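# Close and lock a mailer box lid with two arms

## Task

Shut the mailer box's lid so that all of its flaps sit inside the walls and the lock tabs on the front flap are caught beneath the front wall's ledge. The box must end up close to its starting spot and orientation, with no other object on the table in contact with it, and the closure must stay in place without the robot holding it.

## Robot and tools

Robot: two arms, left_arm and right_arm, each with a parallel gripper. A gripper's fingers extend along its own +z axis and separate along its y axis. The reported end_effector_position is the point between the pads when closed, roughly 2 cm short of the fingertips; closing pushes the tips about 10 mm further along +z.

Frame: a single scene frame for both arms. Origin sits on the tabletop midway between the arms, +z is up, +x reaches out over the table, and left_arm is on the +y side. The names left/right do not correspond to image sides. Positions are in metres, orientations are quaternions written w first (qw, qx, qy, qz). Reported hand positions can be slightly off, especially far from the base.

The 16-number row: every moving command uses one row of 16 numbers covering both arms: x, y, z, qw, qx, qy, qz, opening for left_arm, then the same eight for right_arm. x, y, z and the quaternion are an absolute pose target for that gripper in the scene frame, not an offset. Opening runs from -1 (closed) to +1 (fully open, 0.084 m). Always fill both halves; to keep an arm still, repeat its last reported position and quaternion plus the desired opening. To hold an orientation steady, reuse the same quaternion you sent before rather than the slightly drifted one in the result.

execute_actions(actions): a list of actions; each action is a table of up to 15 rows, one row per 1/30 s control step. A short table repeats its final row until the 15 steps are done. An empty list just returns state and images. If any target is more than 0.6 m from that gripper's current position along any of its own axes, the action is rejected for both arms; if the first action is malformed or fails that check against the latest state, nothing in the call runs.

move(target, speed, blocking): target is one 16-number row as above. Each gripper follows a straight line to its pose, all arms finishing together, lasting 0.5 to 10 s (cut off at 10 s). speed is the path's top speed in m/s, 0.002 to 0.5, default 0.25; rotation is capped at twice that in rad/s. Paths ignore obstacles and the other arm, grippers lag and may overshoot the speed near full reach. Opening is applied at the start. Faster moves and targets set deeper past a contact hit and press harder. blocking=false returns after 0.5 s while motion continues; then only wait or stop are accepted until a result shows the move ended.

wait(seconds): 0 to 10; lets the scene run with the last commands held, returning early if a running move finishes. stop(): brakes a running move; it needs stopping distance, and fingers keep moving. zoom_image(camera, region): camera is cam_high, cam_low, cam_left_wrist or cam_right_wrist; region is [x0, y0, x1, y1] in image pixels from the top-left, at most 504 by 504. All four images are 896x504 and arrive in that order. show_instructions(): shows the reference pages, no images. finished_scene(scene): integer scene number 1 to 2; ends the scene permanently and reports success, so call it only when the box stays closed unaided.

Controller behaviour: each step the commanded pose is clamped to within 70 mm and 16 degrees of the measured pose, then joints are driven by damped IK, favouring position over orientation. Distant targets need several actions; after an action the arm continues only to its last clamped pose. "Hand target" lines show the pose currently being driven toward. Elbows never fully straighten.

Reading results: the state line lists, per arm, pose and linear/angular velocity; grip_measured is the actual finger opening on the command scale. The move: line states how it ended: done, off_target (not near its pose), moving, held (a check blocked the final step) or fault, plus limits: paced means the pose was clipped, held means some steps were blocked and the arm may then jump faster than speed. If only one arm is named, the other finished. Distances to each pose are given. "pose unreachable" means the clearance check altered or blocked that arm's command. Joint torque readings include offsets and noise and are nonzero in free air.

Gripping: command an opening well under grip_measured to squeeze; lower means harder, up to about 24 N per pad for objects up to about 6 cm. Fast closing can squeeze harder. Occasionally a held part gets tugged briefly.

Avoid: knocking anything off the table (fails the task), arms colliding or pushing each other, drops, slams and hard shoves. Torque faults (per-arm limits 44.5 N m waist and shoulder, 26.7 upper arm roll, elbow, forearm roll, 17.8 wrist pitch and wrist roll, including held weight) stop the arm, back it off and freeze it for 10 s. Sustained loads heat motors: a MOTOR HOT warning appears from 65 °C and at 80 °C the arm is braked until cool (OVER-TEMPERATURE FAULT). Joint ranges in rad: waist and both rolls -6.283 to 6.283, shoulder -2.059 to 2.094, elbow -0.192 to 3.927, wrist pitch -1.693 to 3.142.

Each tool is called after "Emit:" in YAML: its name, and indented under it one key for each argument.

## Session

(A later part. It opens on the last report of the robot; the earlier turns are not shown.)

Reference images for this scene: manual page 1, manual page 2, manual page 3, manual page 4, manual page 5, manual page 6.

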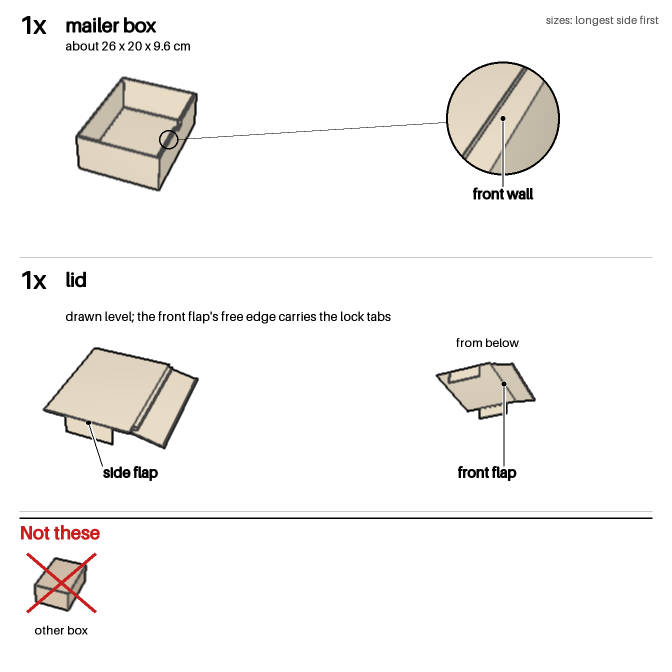

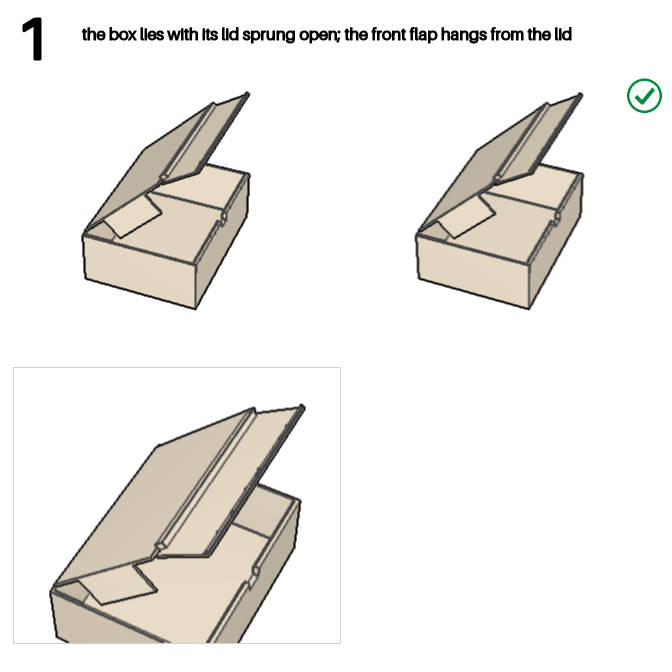

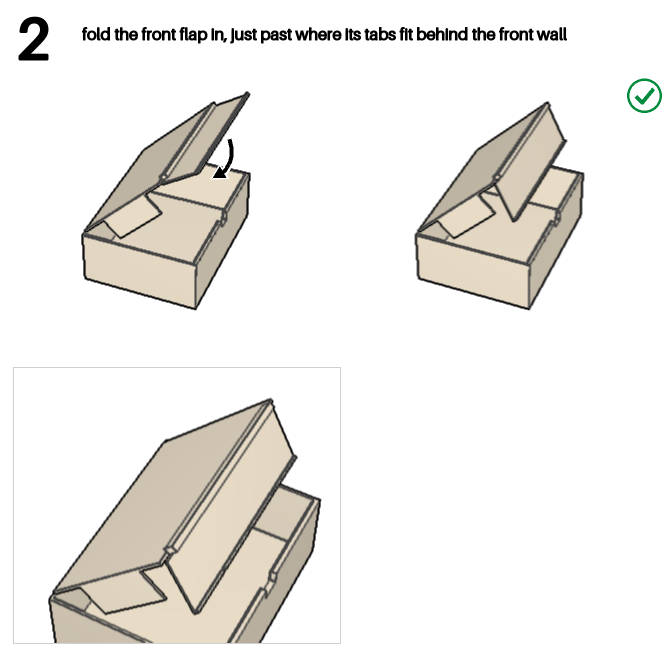

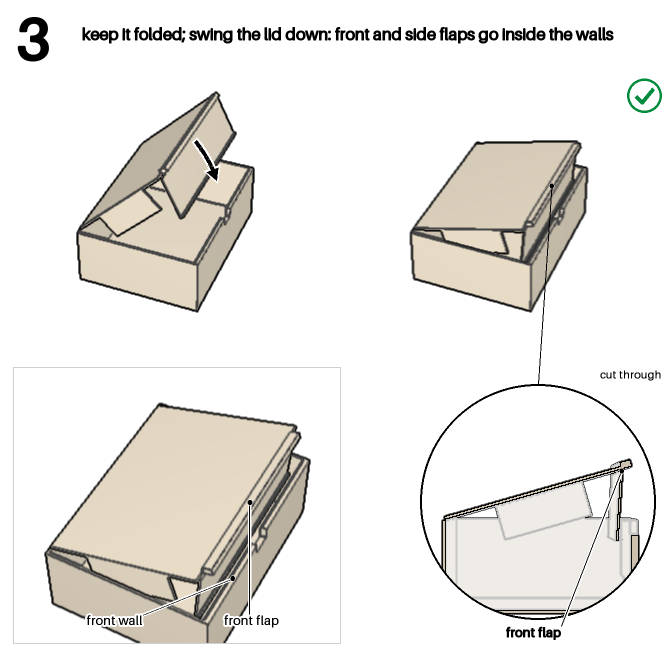

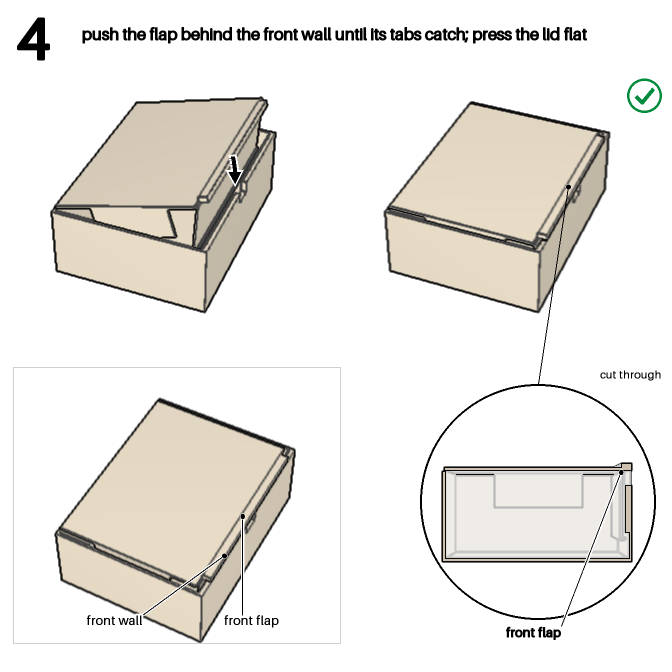

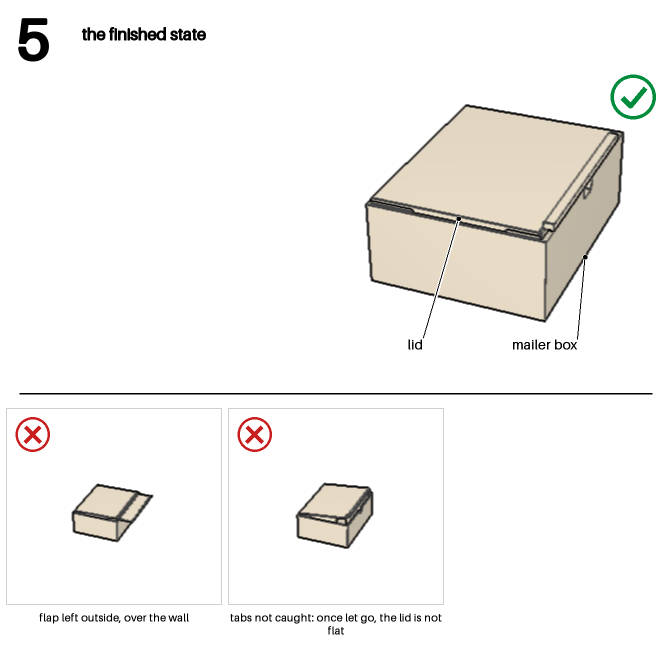

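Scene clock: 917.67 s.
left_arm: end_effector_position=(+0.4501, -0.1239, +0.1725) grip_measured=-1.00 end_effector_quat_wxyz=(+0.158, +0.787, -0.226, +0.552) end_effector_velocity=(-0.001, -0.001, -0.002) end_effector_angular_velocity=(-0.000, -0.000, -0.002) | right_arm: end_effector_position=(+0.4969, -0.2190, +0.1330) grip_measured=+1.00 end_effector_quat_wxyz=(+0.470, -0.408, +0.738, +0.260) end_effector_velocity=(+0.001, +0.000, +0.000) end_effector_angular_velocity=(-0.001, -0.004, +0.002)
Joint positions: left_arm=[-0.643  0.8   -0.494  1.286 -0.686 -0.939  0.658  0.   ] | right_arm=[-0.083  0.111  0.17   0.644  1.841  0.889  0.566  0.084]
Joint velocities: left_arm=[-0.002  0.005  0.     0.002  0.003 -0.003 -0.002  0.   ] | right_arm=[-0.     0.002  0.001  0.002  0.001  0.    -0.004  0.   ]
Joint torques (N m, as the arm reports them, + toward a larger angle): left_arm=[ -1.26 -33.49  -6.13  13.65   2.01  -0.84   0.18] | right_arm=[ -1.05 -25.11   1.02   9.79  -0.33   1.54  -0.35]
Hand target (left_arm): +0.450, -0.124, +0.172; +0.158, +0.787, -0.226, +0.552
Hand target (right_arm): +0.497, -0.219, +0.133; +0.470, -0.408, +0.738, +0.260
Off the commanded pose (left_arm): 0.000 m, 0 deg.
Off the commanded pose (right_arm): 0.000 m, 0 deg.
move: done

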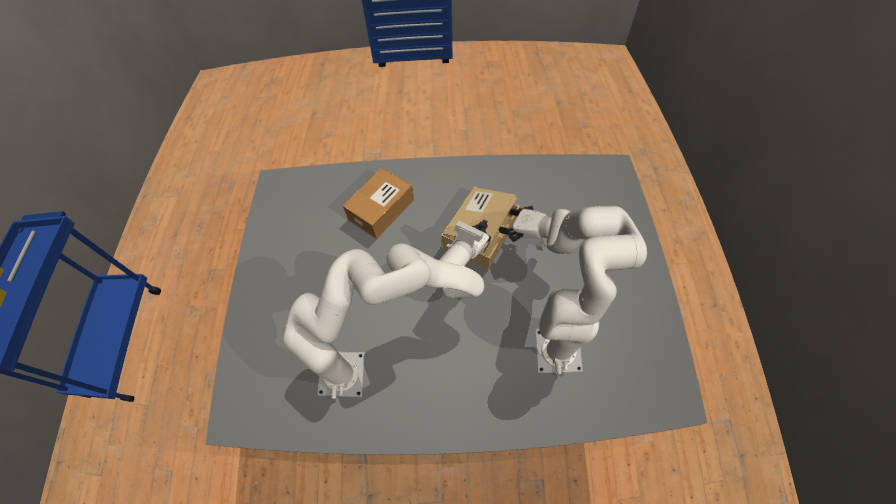

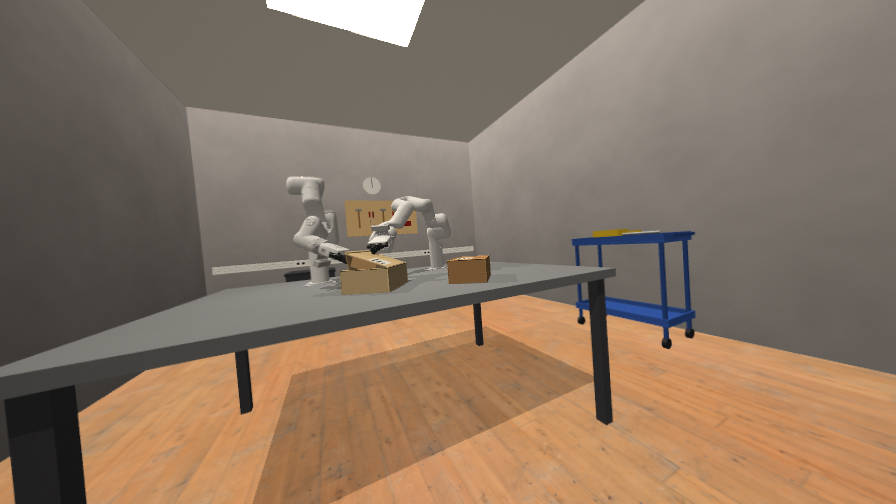

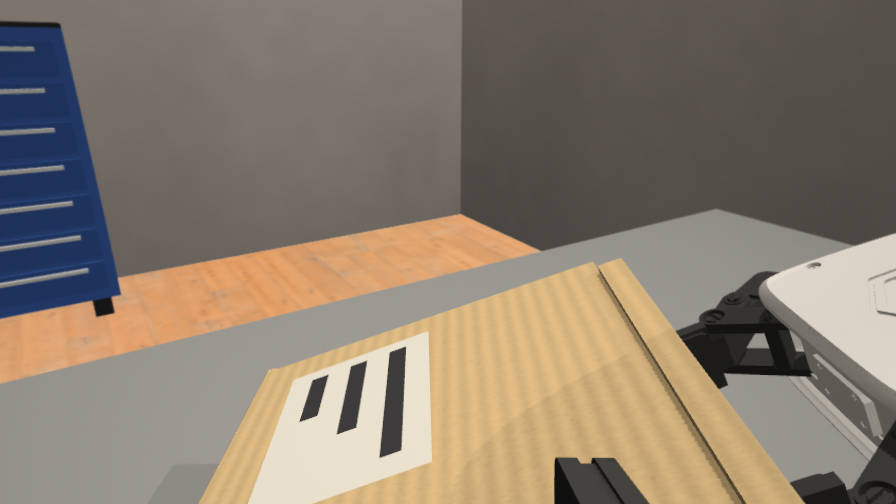

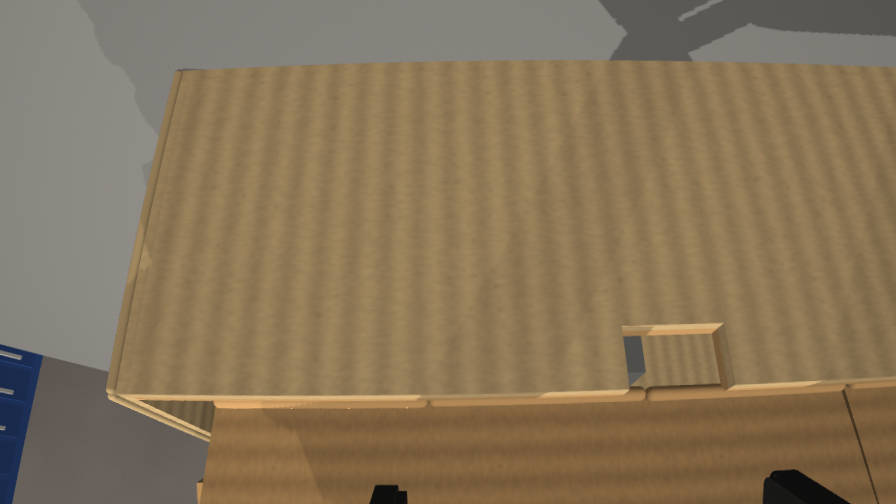

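Emit:
move:
  target: [0.451,-0.123,0.178,0.158,0.787,-0.226,0.552,-1,0.500,-0.215,0.136,-0.470,0.408,-0.737,-0.260,1]
  speed: 0.04

Emit:
move:
  target: [0.449,-0.125,0.168,0.158,0.787,-0.226,0.552,-1,0.500,-0.215,0.133,-0.470,0.408,-0.737,-0.260,1]
  speed: 0.04

Scene clock: 926.37 s.
left_arm: end_effector_position=(+0.4510, -0.1230, +0.1777) grip_measured=-1.00 end_effector_quat_wxyz=(+0.158, +0.787, -0.226, +0.552) end_effector_velocity=(+0.001, +0.001, +0.001) end_effector_angular_velocity=(+0.001, +0.001, +0.000) | right_arm: end_effector_position=(+0.5000, -0.2151, +0.1360) grip_measured=+1.00 end_effector_quat_wxyz=(+0.470, -0.408, +0.738, +0.260) end_effector_velocity=(+0.001, +0.000, +0.000) end_effector_angular_velocity=(-0.001, +0.003, -0.003)
Joint positions: left_arm=[-0.639  0.785 -0.495  1.282 -0.695 -0.93   0.664  0.   ] | right_arm=[-0.076  0.111  0.176  0.654  1.845  0.88   0.575  0.084]
Joint velocities: left_arm=[ 0.002 -0.004 -0.    -0.002 -0.002  0.003  0.002  0.   ] | right_arm=[ 0.002  0.001  0.001  0.002  0.002 -0.005  0.004  0.   ]
Joint torques (N m, as the arm reports them, + toward a larger angle): left_arm=[ -1.18 -34.98  -6.46  14.49   2.18  -1.09   0.11] | right_arm=[ -0.82 -24.68   1.     9.46  -0.35   1.31  -0.47]
Hand target (left_arm): +0.451, -0.123, +0.178; +0.158, +0.787, -0.226, +0.552
Hand target (right_arm): +0.500, -0.215, +0.136; +0.470, -0.408, +0.738, +0.260
Off the commanded pose (left_arm): 0.000 m, 0 deg.
Off the commanded pose (right_arm): 0.000 m, 0 deg.
move: done

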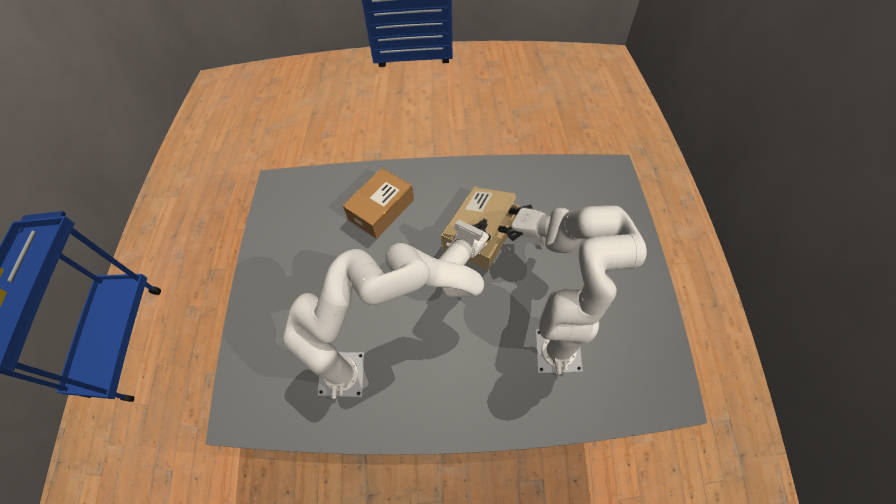

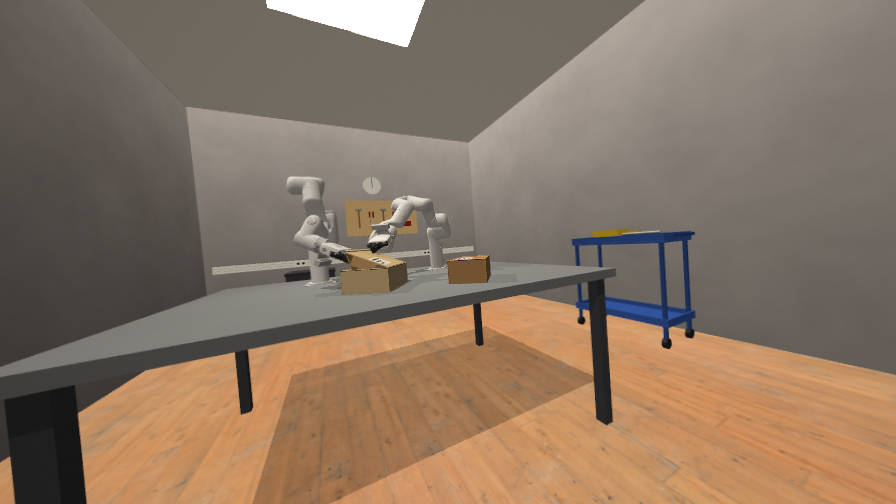

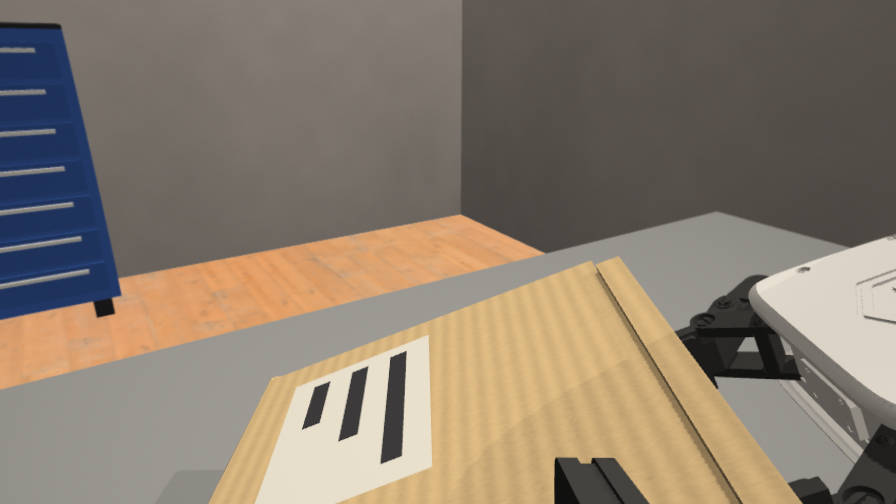

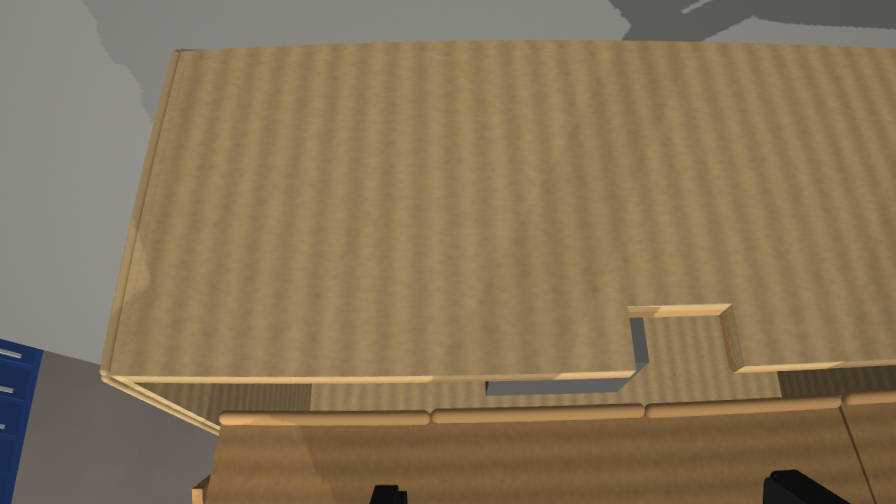

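Scene clock: 927.17 s.
left_arm: end_effector_position=(+0.4491, -0.1250, +0.1687) grip_measured=-1.00 end_effector_quat_wxyz=(+0.158, +0.787, -0.226, +0.552) end_effector_velocity=(-0.001, -0.001, -0.002) end_effector_angular_velocity=(+0.000, +0.001, -0.001) | right_arm: end_effector_position=(+0.4999, -0.2150, +0.1329) grip_measured=+1.00 end_effector_quat_wxyz=(+0.470, -0.408, +0.738, +0.260) end_effector_velocity=(+0.000, +0.000, +0.000) end_effector_angular_velocity=(+0.000, -0.002, +0.001)
Joint positions: left_arm=[-0.646  0.811 -0.492  1.29  -0.682 -0.946  0.654  0.   ] | right_arm=[-0.076  0.12   0.175  0.655  1.85   0.881  0.566  0.084]
Joint velocities: left_arm=[-0.002  0.004  0.     0.001  0.002 -0.003 -0.001  0.   ] | right_arm=[ 0.     0.001 -0.     0.001  0.001  0.001 -0.002  0.   ]
Joint torques (N m, as the arm reports them, + toward a larger angle): left_arm=[ -1.1  -32.38  -6.04  12.23   1.64  -0.37   0.22] | right_arm=[ -0.6  -26.46   1.37  10.23  -0.29   1.74  -0.38]
Hand target (left_arm): +0.449, -0.125, +0.168; +0.158, +0.787, -0.226, +0.552
Hand target (right_arm): +0.500, -0.215, +0.133; +0.470, -0.408, +0.738, +0.260
Off the commanded pose (left_arm): 0.001 m, 0 deg.
Off the commanded pose (right_arm): 0.000 m, 0 deg.
move: done

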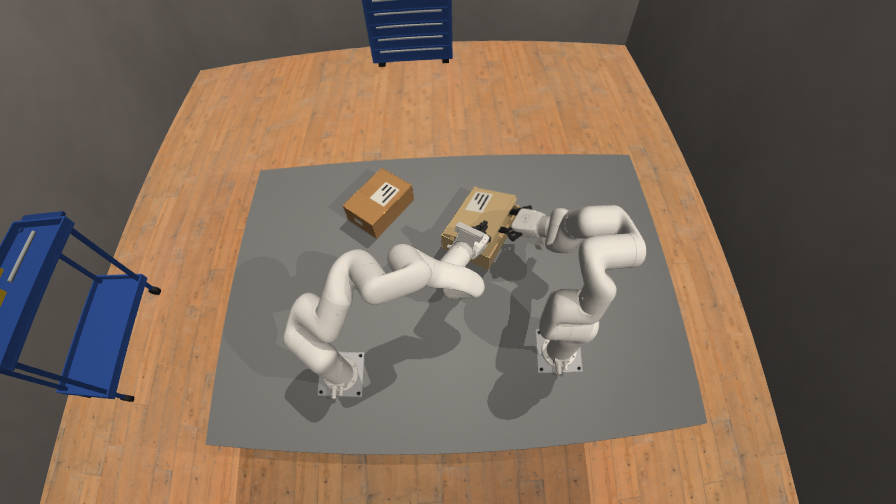

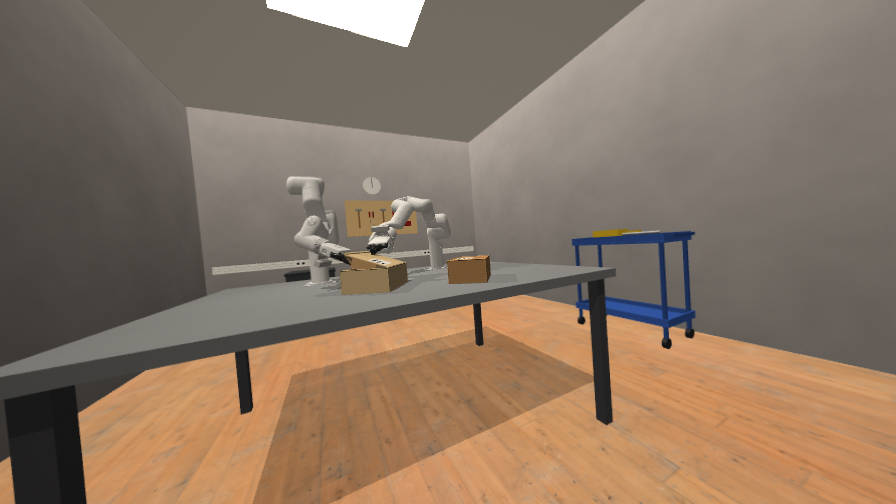

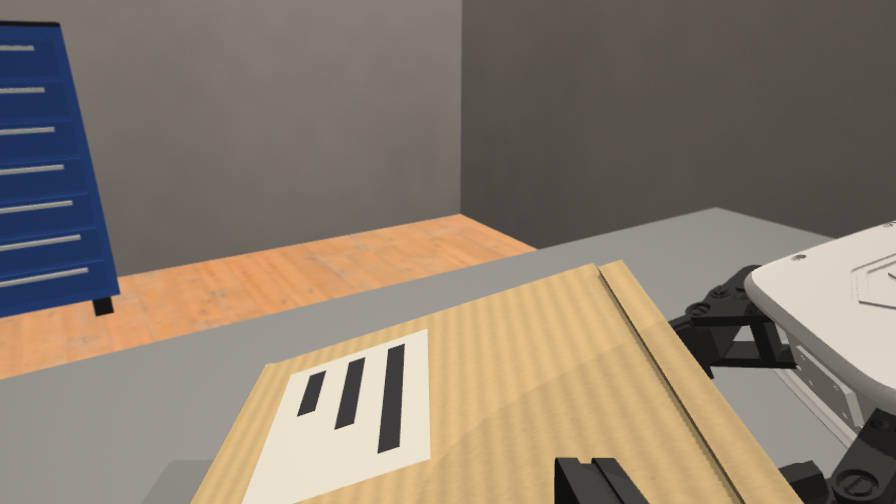

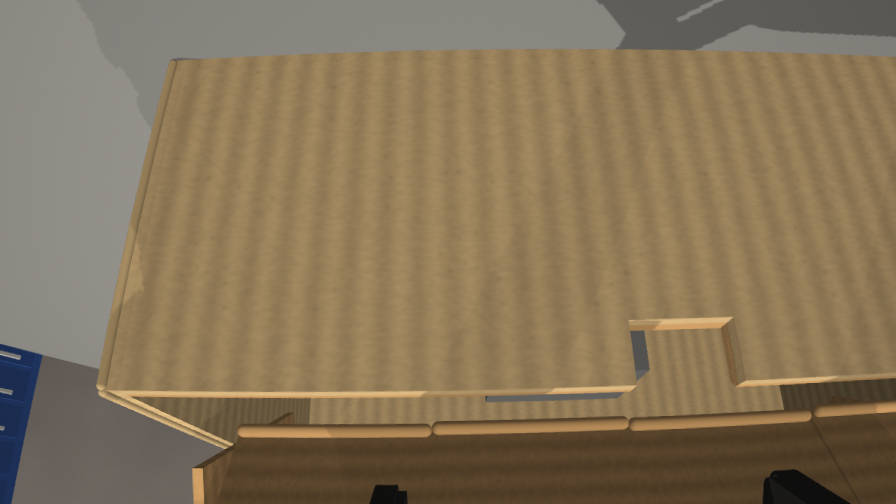

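Emit:
move:
  target: [0.448,-0.127,0.160,0.158,0.787,-0.226,0.552,-1,0.497,-0.220,0.123,-0.470,0.408,-0.737,-0.260,1]
  speed: 0.04

Scene clock: 934.30 s.
left_arm: end_effector_position=(+0.4478, -0.1270, +0.1599) grip_measured=-1.00 end_effector_quat_wxyz=(+0.158, +0.787, -0.226, +0.552) end_effector_velocity=(-0.001, -0.001, -0.000) end_effector_angular_velocity=(-0.001, -0.001, -0.001) | right_arm: end_effector_position=(+0.4971, -0.2199, +0.1233) grip_measured=+1.00 end_effector_quat_wxyz=(+0.471, -0.408, +0.738, +0.260) end_effector_velocity=(-0.000, -0.000, -0.001) end_effector_angular_velocity=(-0.001, -0.001, +0.001)
Joint positions: left_arm=[-0.653  0.834 -0.489  1.3   -0.672 -0.957  0.648  0.   ] | right_arm=[-0.085  0.142  0.167  0.649  1.854  0.895  0.534  0.084]
Joint velocities: left_arm=[-0.002  0.003  0.001  0.002  0.002 -0.002 -0.001  0.   ] | right_arm=[-0.003  0.003  0.001 -0.     0.001  0.002 -0.006  0.   ]
Joint torques (N m, as the arm reports them, + toward a larger angle): left_arm=[ -1.13 -33.18  -5.95  12.63   1.69  -0.64   0.18] | right_arm=[ -0.97 -26.55   1.28   9.92  -0.25   1.74  -0.31]
Hand target (left_arm): +0.448, -0.127, +0.160; +0.158, +0.787, -0.226, +0.552
Hand target (right_arm): +0.497, -0.220, +0.123; +0.470, -0.408, +0.738, +0.260
Off the commanded pose (left_arm): 0.000 m, 0 deg.
Off the commanded pose (right_arm): 0.000 m, 0 deg.
move: done

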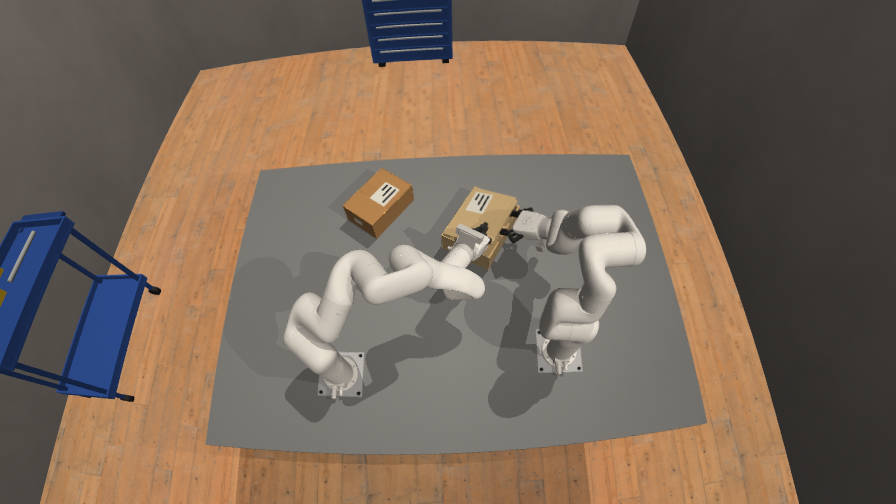

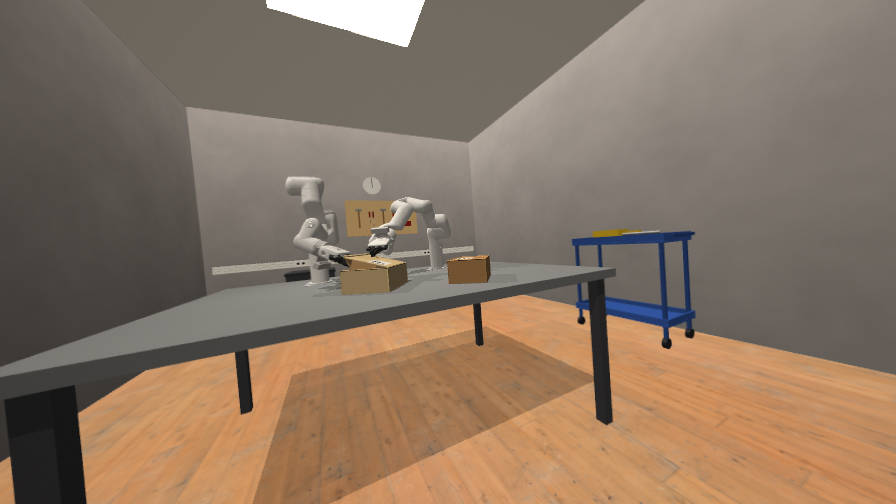

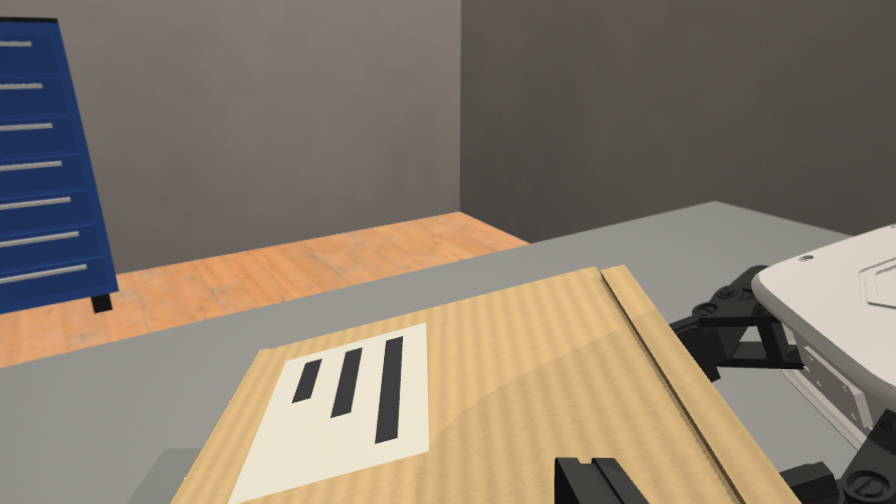

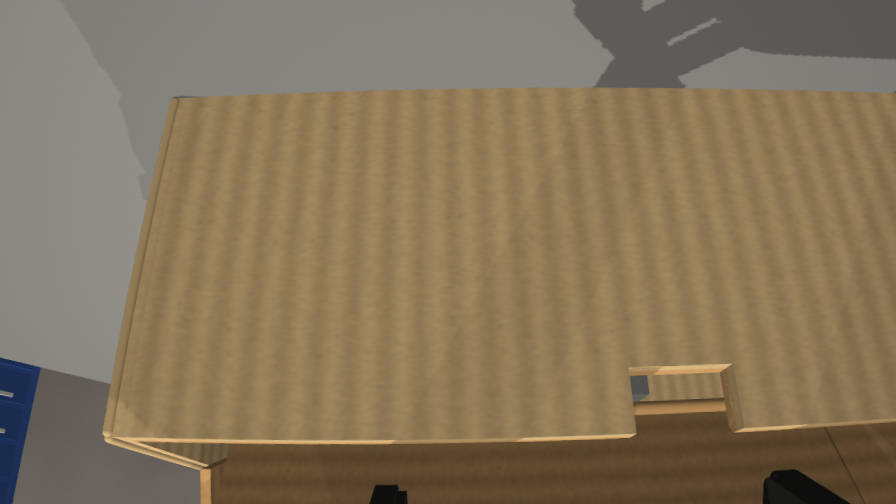

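Tucked inside. Withdraw right, lower left.

Emit:
move:
  target: [0.447,-0.128,0.152,0.158,0.787,-0.226,0.552,-1,0.470,-0.263,0.135,-0.470,0.408,-0.737,-0.260,1]
  speed: 0.1

Emit:
move:
  target: [0.446,-0.130,0.119,0.158,0.787,-0.226,0.552,-1,0.460,-0.280,0.140,-0.470,0.408,-0.737,-0.260,1]
  speed: 0.05

Emit:
move:
  target: [0.446,-0.130,0.135,0.158,0.787,-0.226,0.552,-1,0.460,-0.280,0.140,-0.470,0.408,-0.737,-0.260,1]
  speed: 0.03

Scene clock: 945.13 s.
left_arm: end_effector_position=(+0.4470, -0.1280, +0.1521) grip_measured=-1.00 end_effector_quat_wxyz=(+0.158, +0.787, -0.226, +0.552) end_effector_velocity=(-0.000, +0.000, -0.000) end_effector_angular_velocity=(-0.000, -0.001, +0.001) | right_arm: end_effector_position=(+0.4701, -0.2624, +0.1349) grip_measured=+1.00 end_effector_quat_wxyz=(+0.471, -0.408, +0.738, +0.260) end_effector_velocity=(-0.002, -0.003, +0.000) end_effector_angular_velocity=(-0.001, +0.001, -0.001)
Joint positions: left_arm=[-0.657  0.856 -0.486  1.308 -0.66  -0.969  0.639  0.   ] | right_arm=[-0.159  0.037  0.1    0.556  1.721  0.977  0.57   0.084]
Joint velocities: left_arm=[-0.001  0.001  0.     0.    -0.    -0.002 -0.     0.   ] | right_arm=[-0.006 -0.006 -0.004 -0.005 -0.01   0.004  0.003 -0.   ]
Joint torques (N m, as the arm reports them, + toward a larger angle): left_arm=[ -1.05 -36.18  -6.41  14.18   2.24  -1.26   0.12] | right_arm=[ -1.4  -21.71  -0.12   9.05  -0.31   1.13  -0.34]
Hand target (left_arm): +0.447, -0.128, +0.152; +0.158, +0.787, -0.226, +0.552
Hand target (right_arm): +0.470, -0.263, +0.135; +0.471, -0.408, +0.738, +0.260
Off the commanded pose (left_arm): 0.000 m, 0 deg.
Off the commanded pose (right_arm): 0.001 m, 0 deg.
move: done

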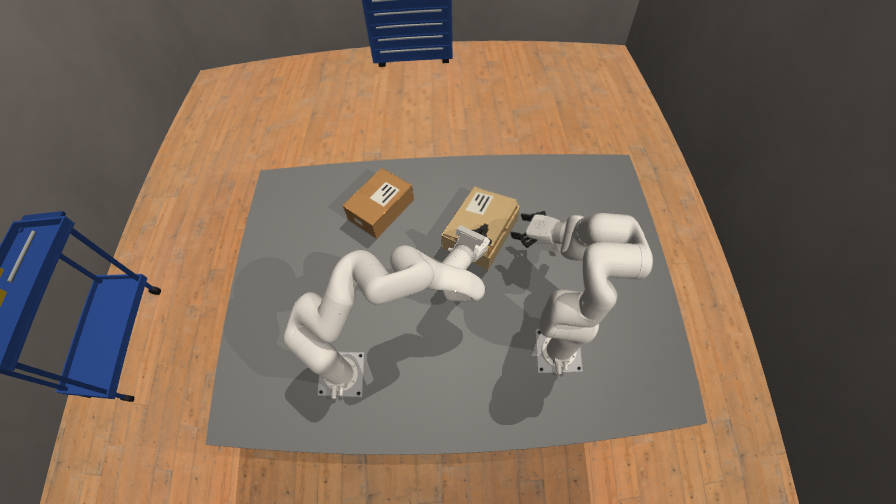

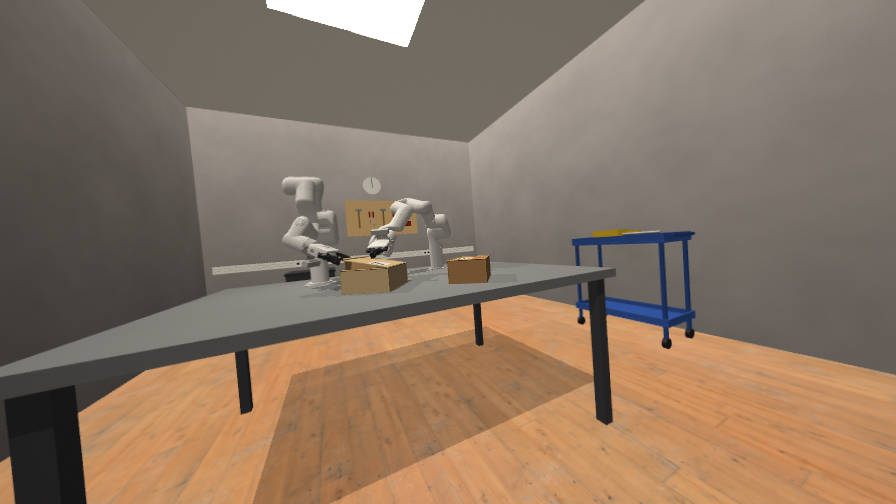

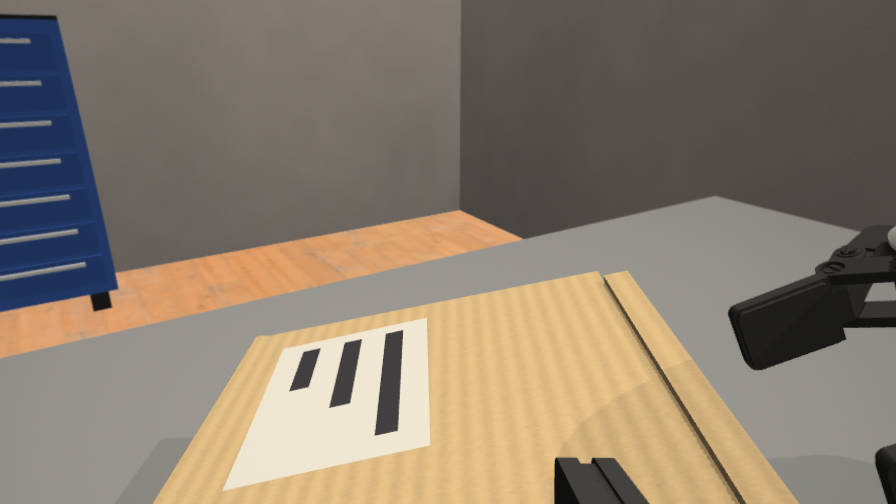

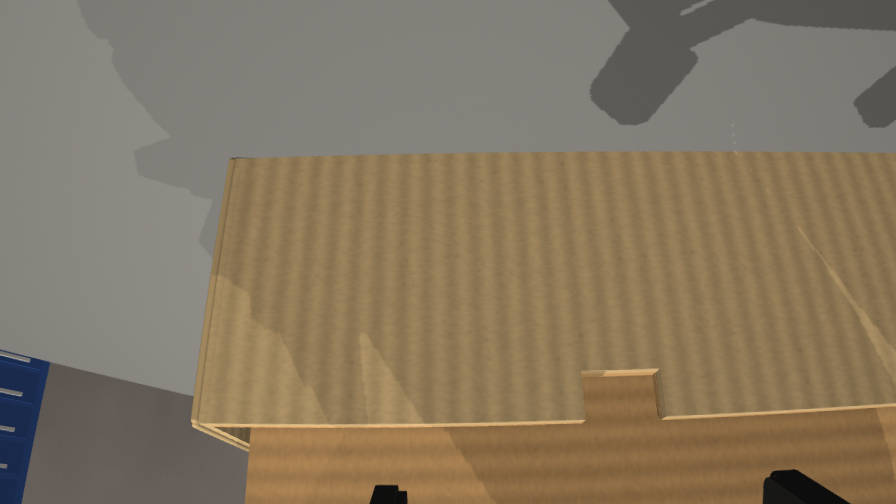

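Scene clock: 946.13 s.
left_arm: end_effector_position=(+0.4462, -0.1301, +0.1205) grip_measured=-1.00 end_effector_quat_wxyz=(+0.158, +0.786, -0.226, +0.553) end_effector_velocity=(+0.000, -0.001, -0.002) end_effector_angular_velocity=(-0.003, -0.002, -0.000) | right_arm: end_effector_position=(+0.4601, -0.2796, +0.1399) grip_measured=+1.00 end_effector_quat_wxyz=(+0.471, -0.408, +0.738, +0.260) end_effector_velocity=(-0.001, -0.001, +0.001) end_effector_angular_velocity=(+0.003, +0.000, +0.001)
Joint positions: left_arm=[-0.669  0.942 -0.471  1.341 -0.608 -1.01   0.605  0.   ] | right_arm=[-0.191 -0.     0.069  0.528  1.66   1.009  0.587  0.084]
Joint velocities: left_arm=[-0.002  0.009  0.001  0.007  0.006 -0.004 -0.003  0.   ] | right_arm=[-0.004 -0.004 -0.003 -0.003 -0.007  0.007  0.003 -0.   ]
Joint torques (N m, as the arm reports them, + toward a larger angle): left_arm=[ -0.8  -34.92  -6.61  12.43   1.79  -0.76   0.12] | right_arm=[ -1.05 -20.91  -0.07   9.12  -0.28   1.11  -0.31]
Hand target (left_arm): +0.446, -0.130, +0.119; +0.158, +0.787, -0.226, +0.552
Hand target (right_arm): +0.460, -0.280, +0.140; +0.471, -0.408, +0.738, +0.260
Off the commanded pose (left_arm): 0.002 m, 0 deg.
Off the commanded pose (right_arm): 0.000 m, 0 deg.
move: done

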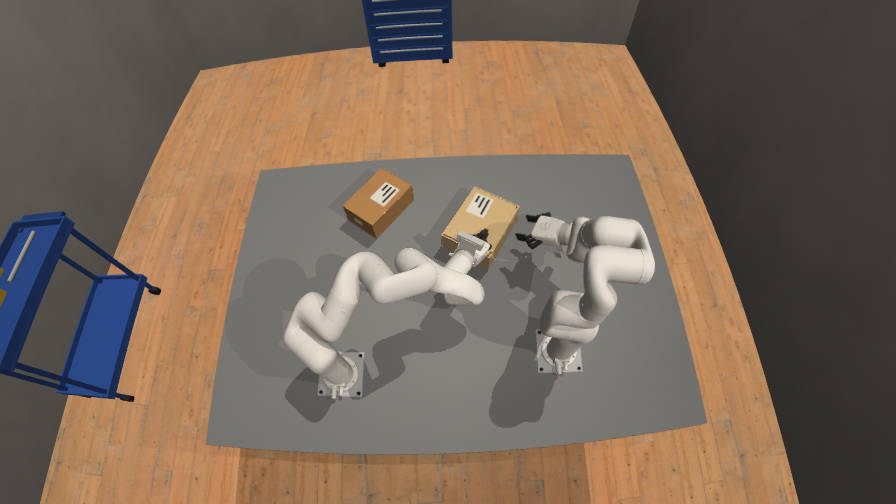

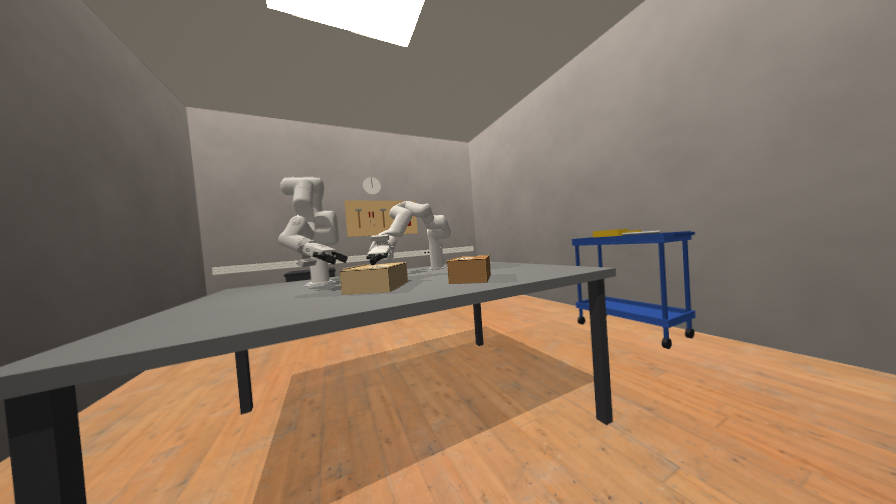

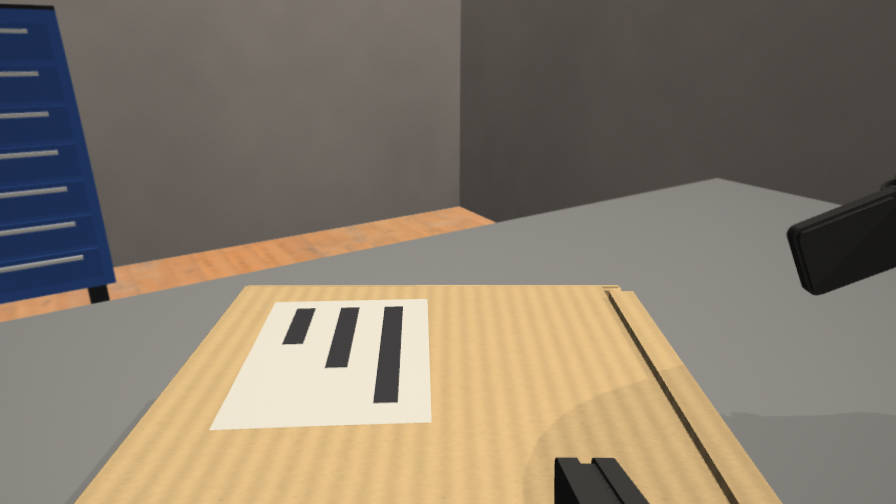

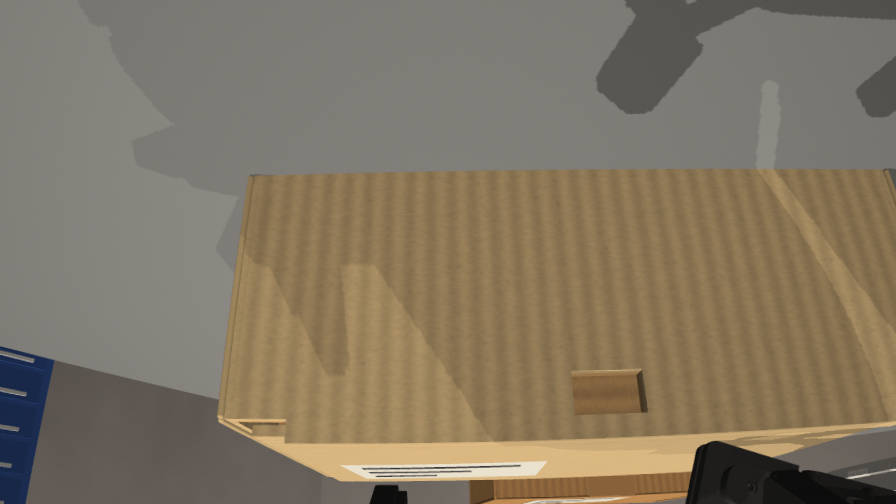

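Scene clock: 946.93 s.
left_arm: end_effector_position=(+0.4460, -0.1300, +0.1346) grip_measured=-1.00 end_effector_quat_wxyz=(+0.158, +0.787, -0.226, +0.552) end_effector_velocity=(-0.001, +0.000, -0.000) end_effector_angular_velocity=(+0.004, +0.003, -0.000) | right_arm: end_effector_position=(+0.4600, -0.2800, +0.1400) grip_measured=+1.00 end_effector_quat_wxyz=(+0.470, -0.408, +0.738, +0.260) end_effector_velocity=(+0.000, -0.001, +0.000) end_effector_angular_velocity=(+0.000, -0.001, -0.001)
Joint positions: left_arm=[-0.666  0.904 -0.478  1.327 -0.635 -0.991  0.622  0.   ] | right_arm=[-0.191 -0.001  0.069  0.528  1.659  1.01   0.587  0.084]
Joint velocities: left_arm=[-0.    -0.004 -0.    -0.003 -0.005  0.003  0.004  0.   ] | right_arm=[-0.001 -0.    -0.001  0.    -0.     0.001  0.    -0.   ]
Joint torques (N m, as the arm reports them, + toward a larger angle): left_arm=[ -1.03 -36.28  -6.52  13.68   2.29  -1.34   0.17] | right_arm=[ -1.3  -21.11  -0.14   8.99  -0.14   1.08  -0.4 ]
Hand target (left_arm): +0.446, -0.130, +0.135; +0.158, +0.787, -0.226, +0.552
Hand target (right_arm): +0.460, -0.280, +0.140; +0.470, -0.408, +0.738, +0.260
Off the commanded pose (left_arm): 0.000 m, 0 deg.
Off the commanded pose (right_arm): 0.000 m, 0 deg.
move: done

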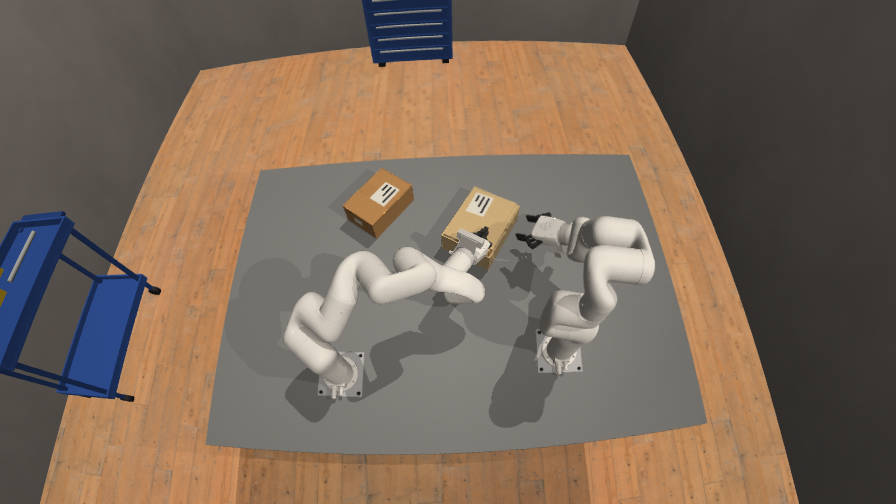

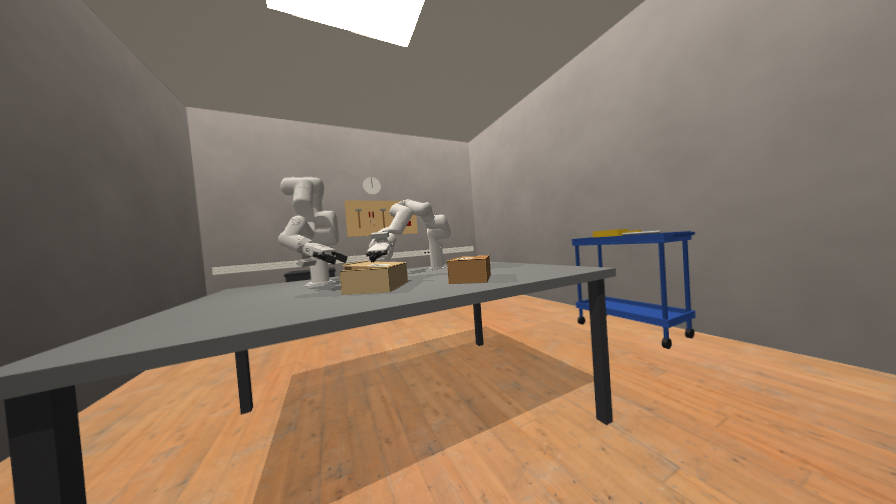

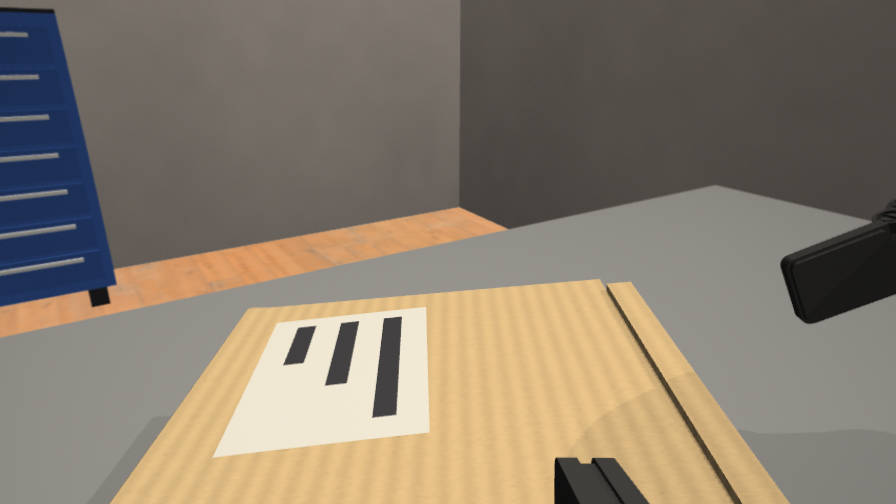

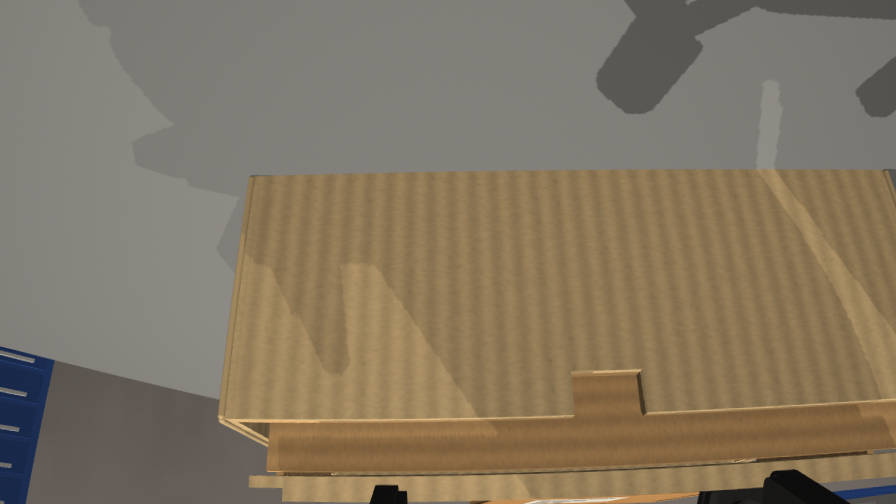

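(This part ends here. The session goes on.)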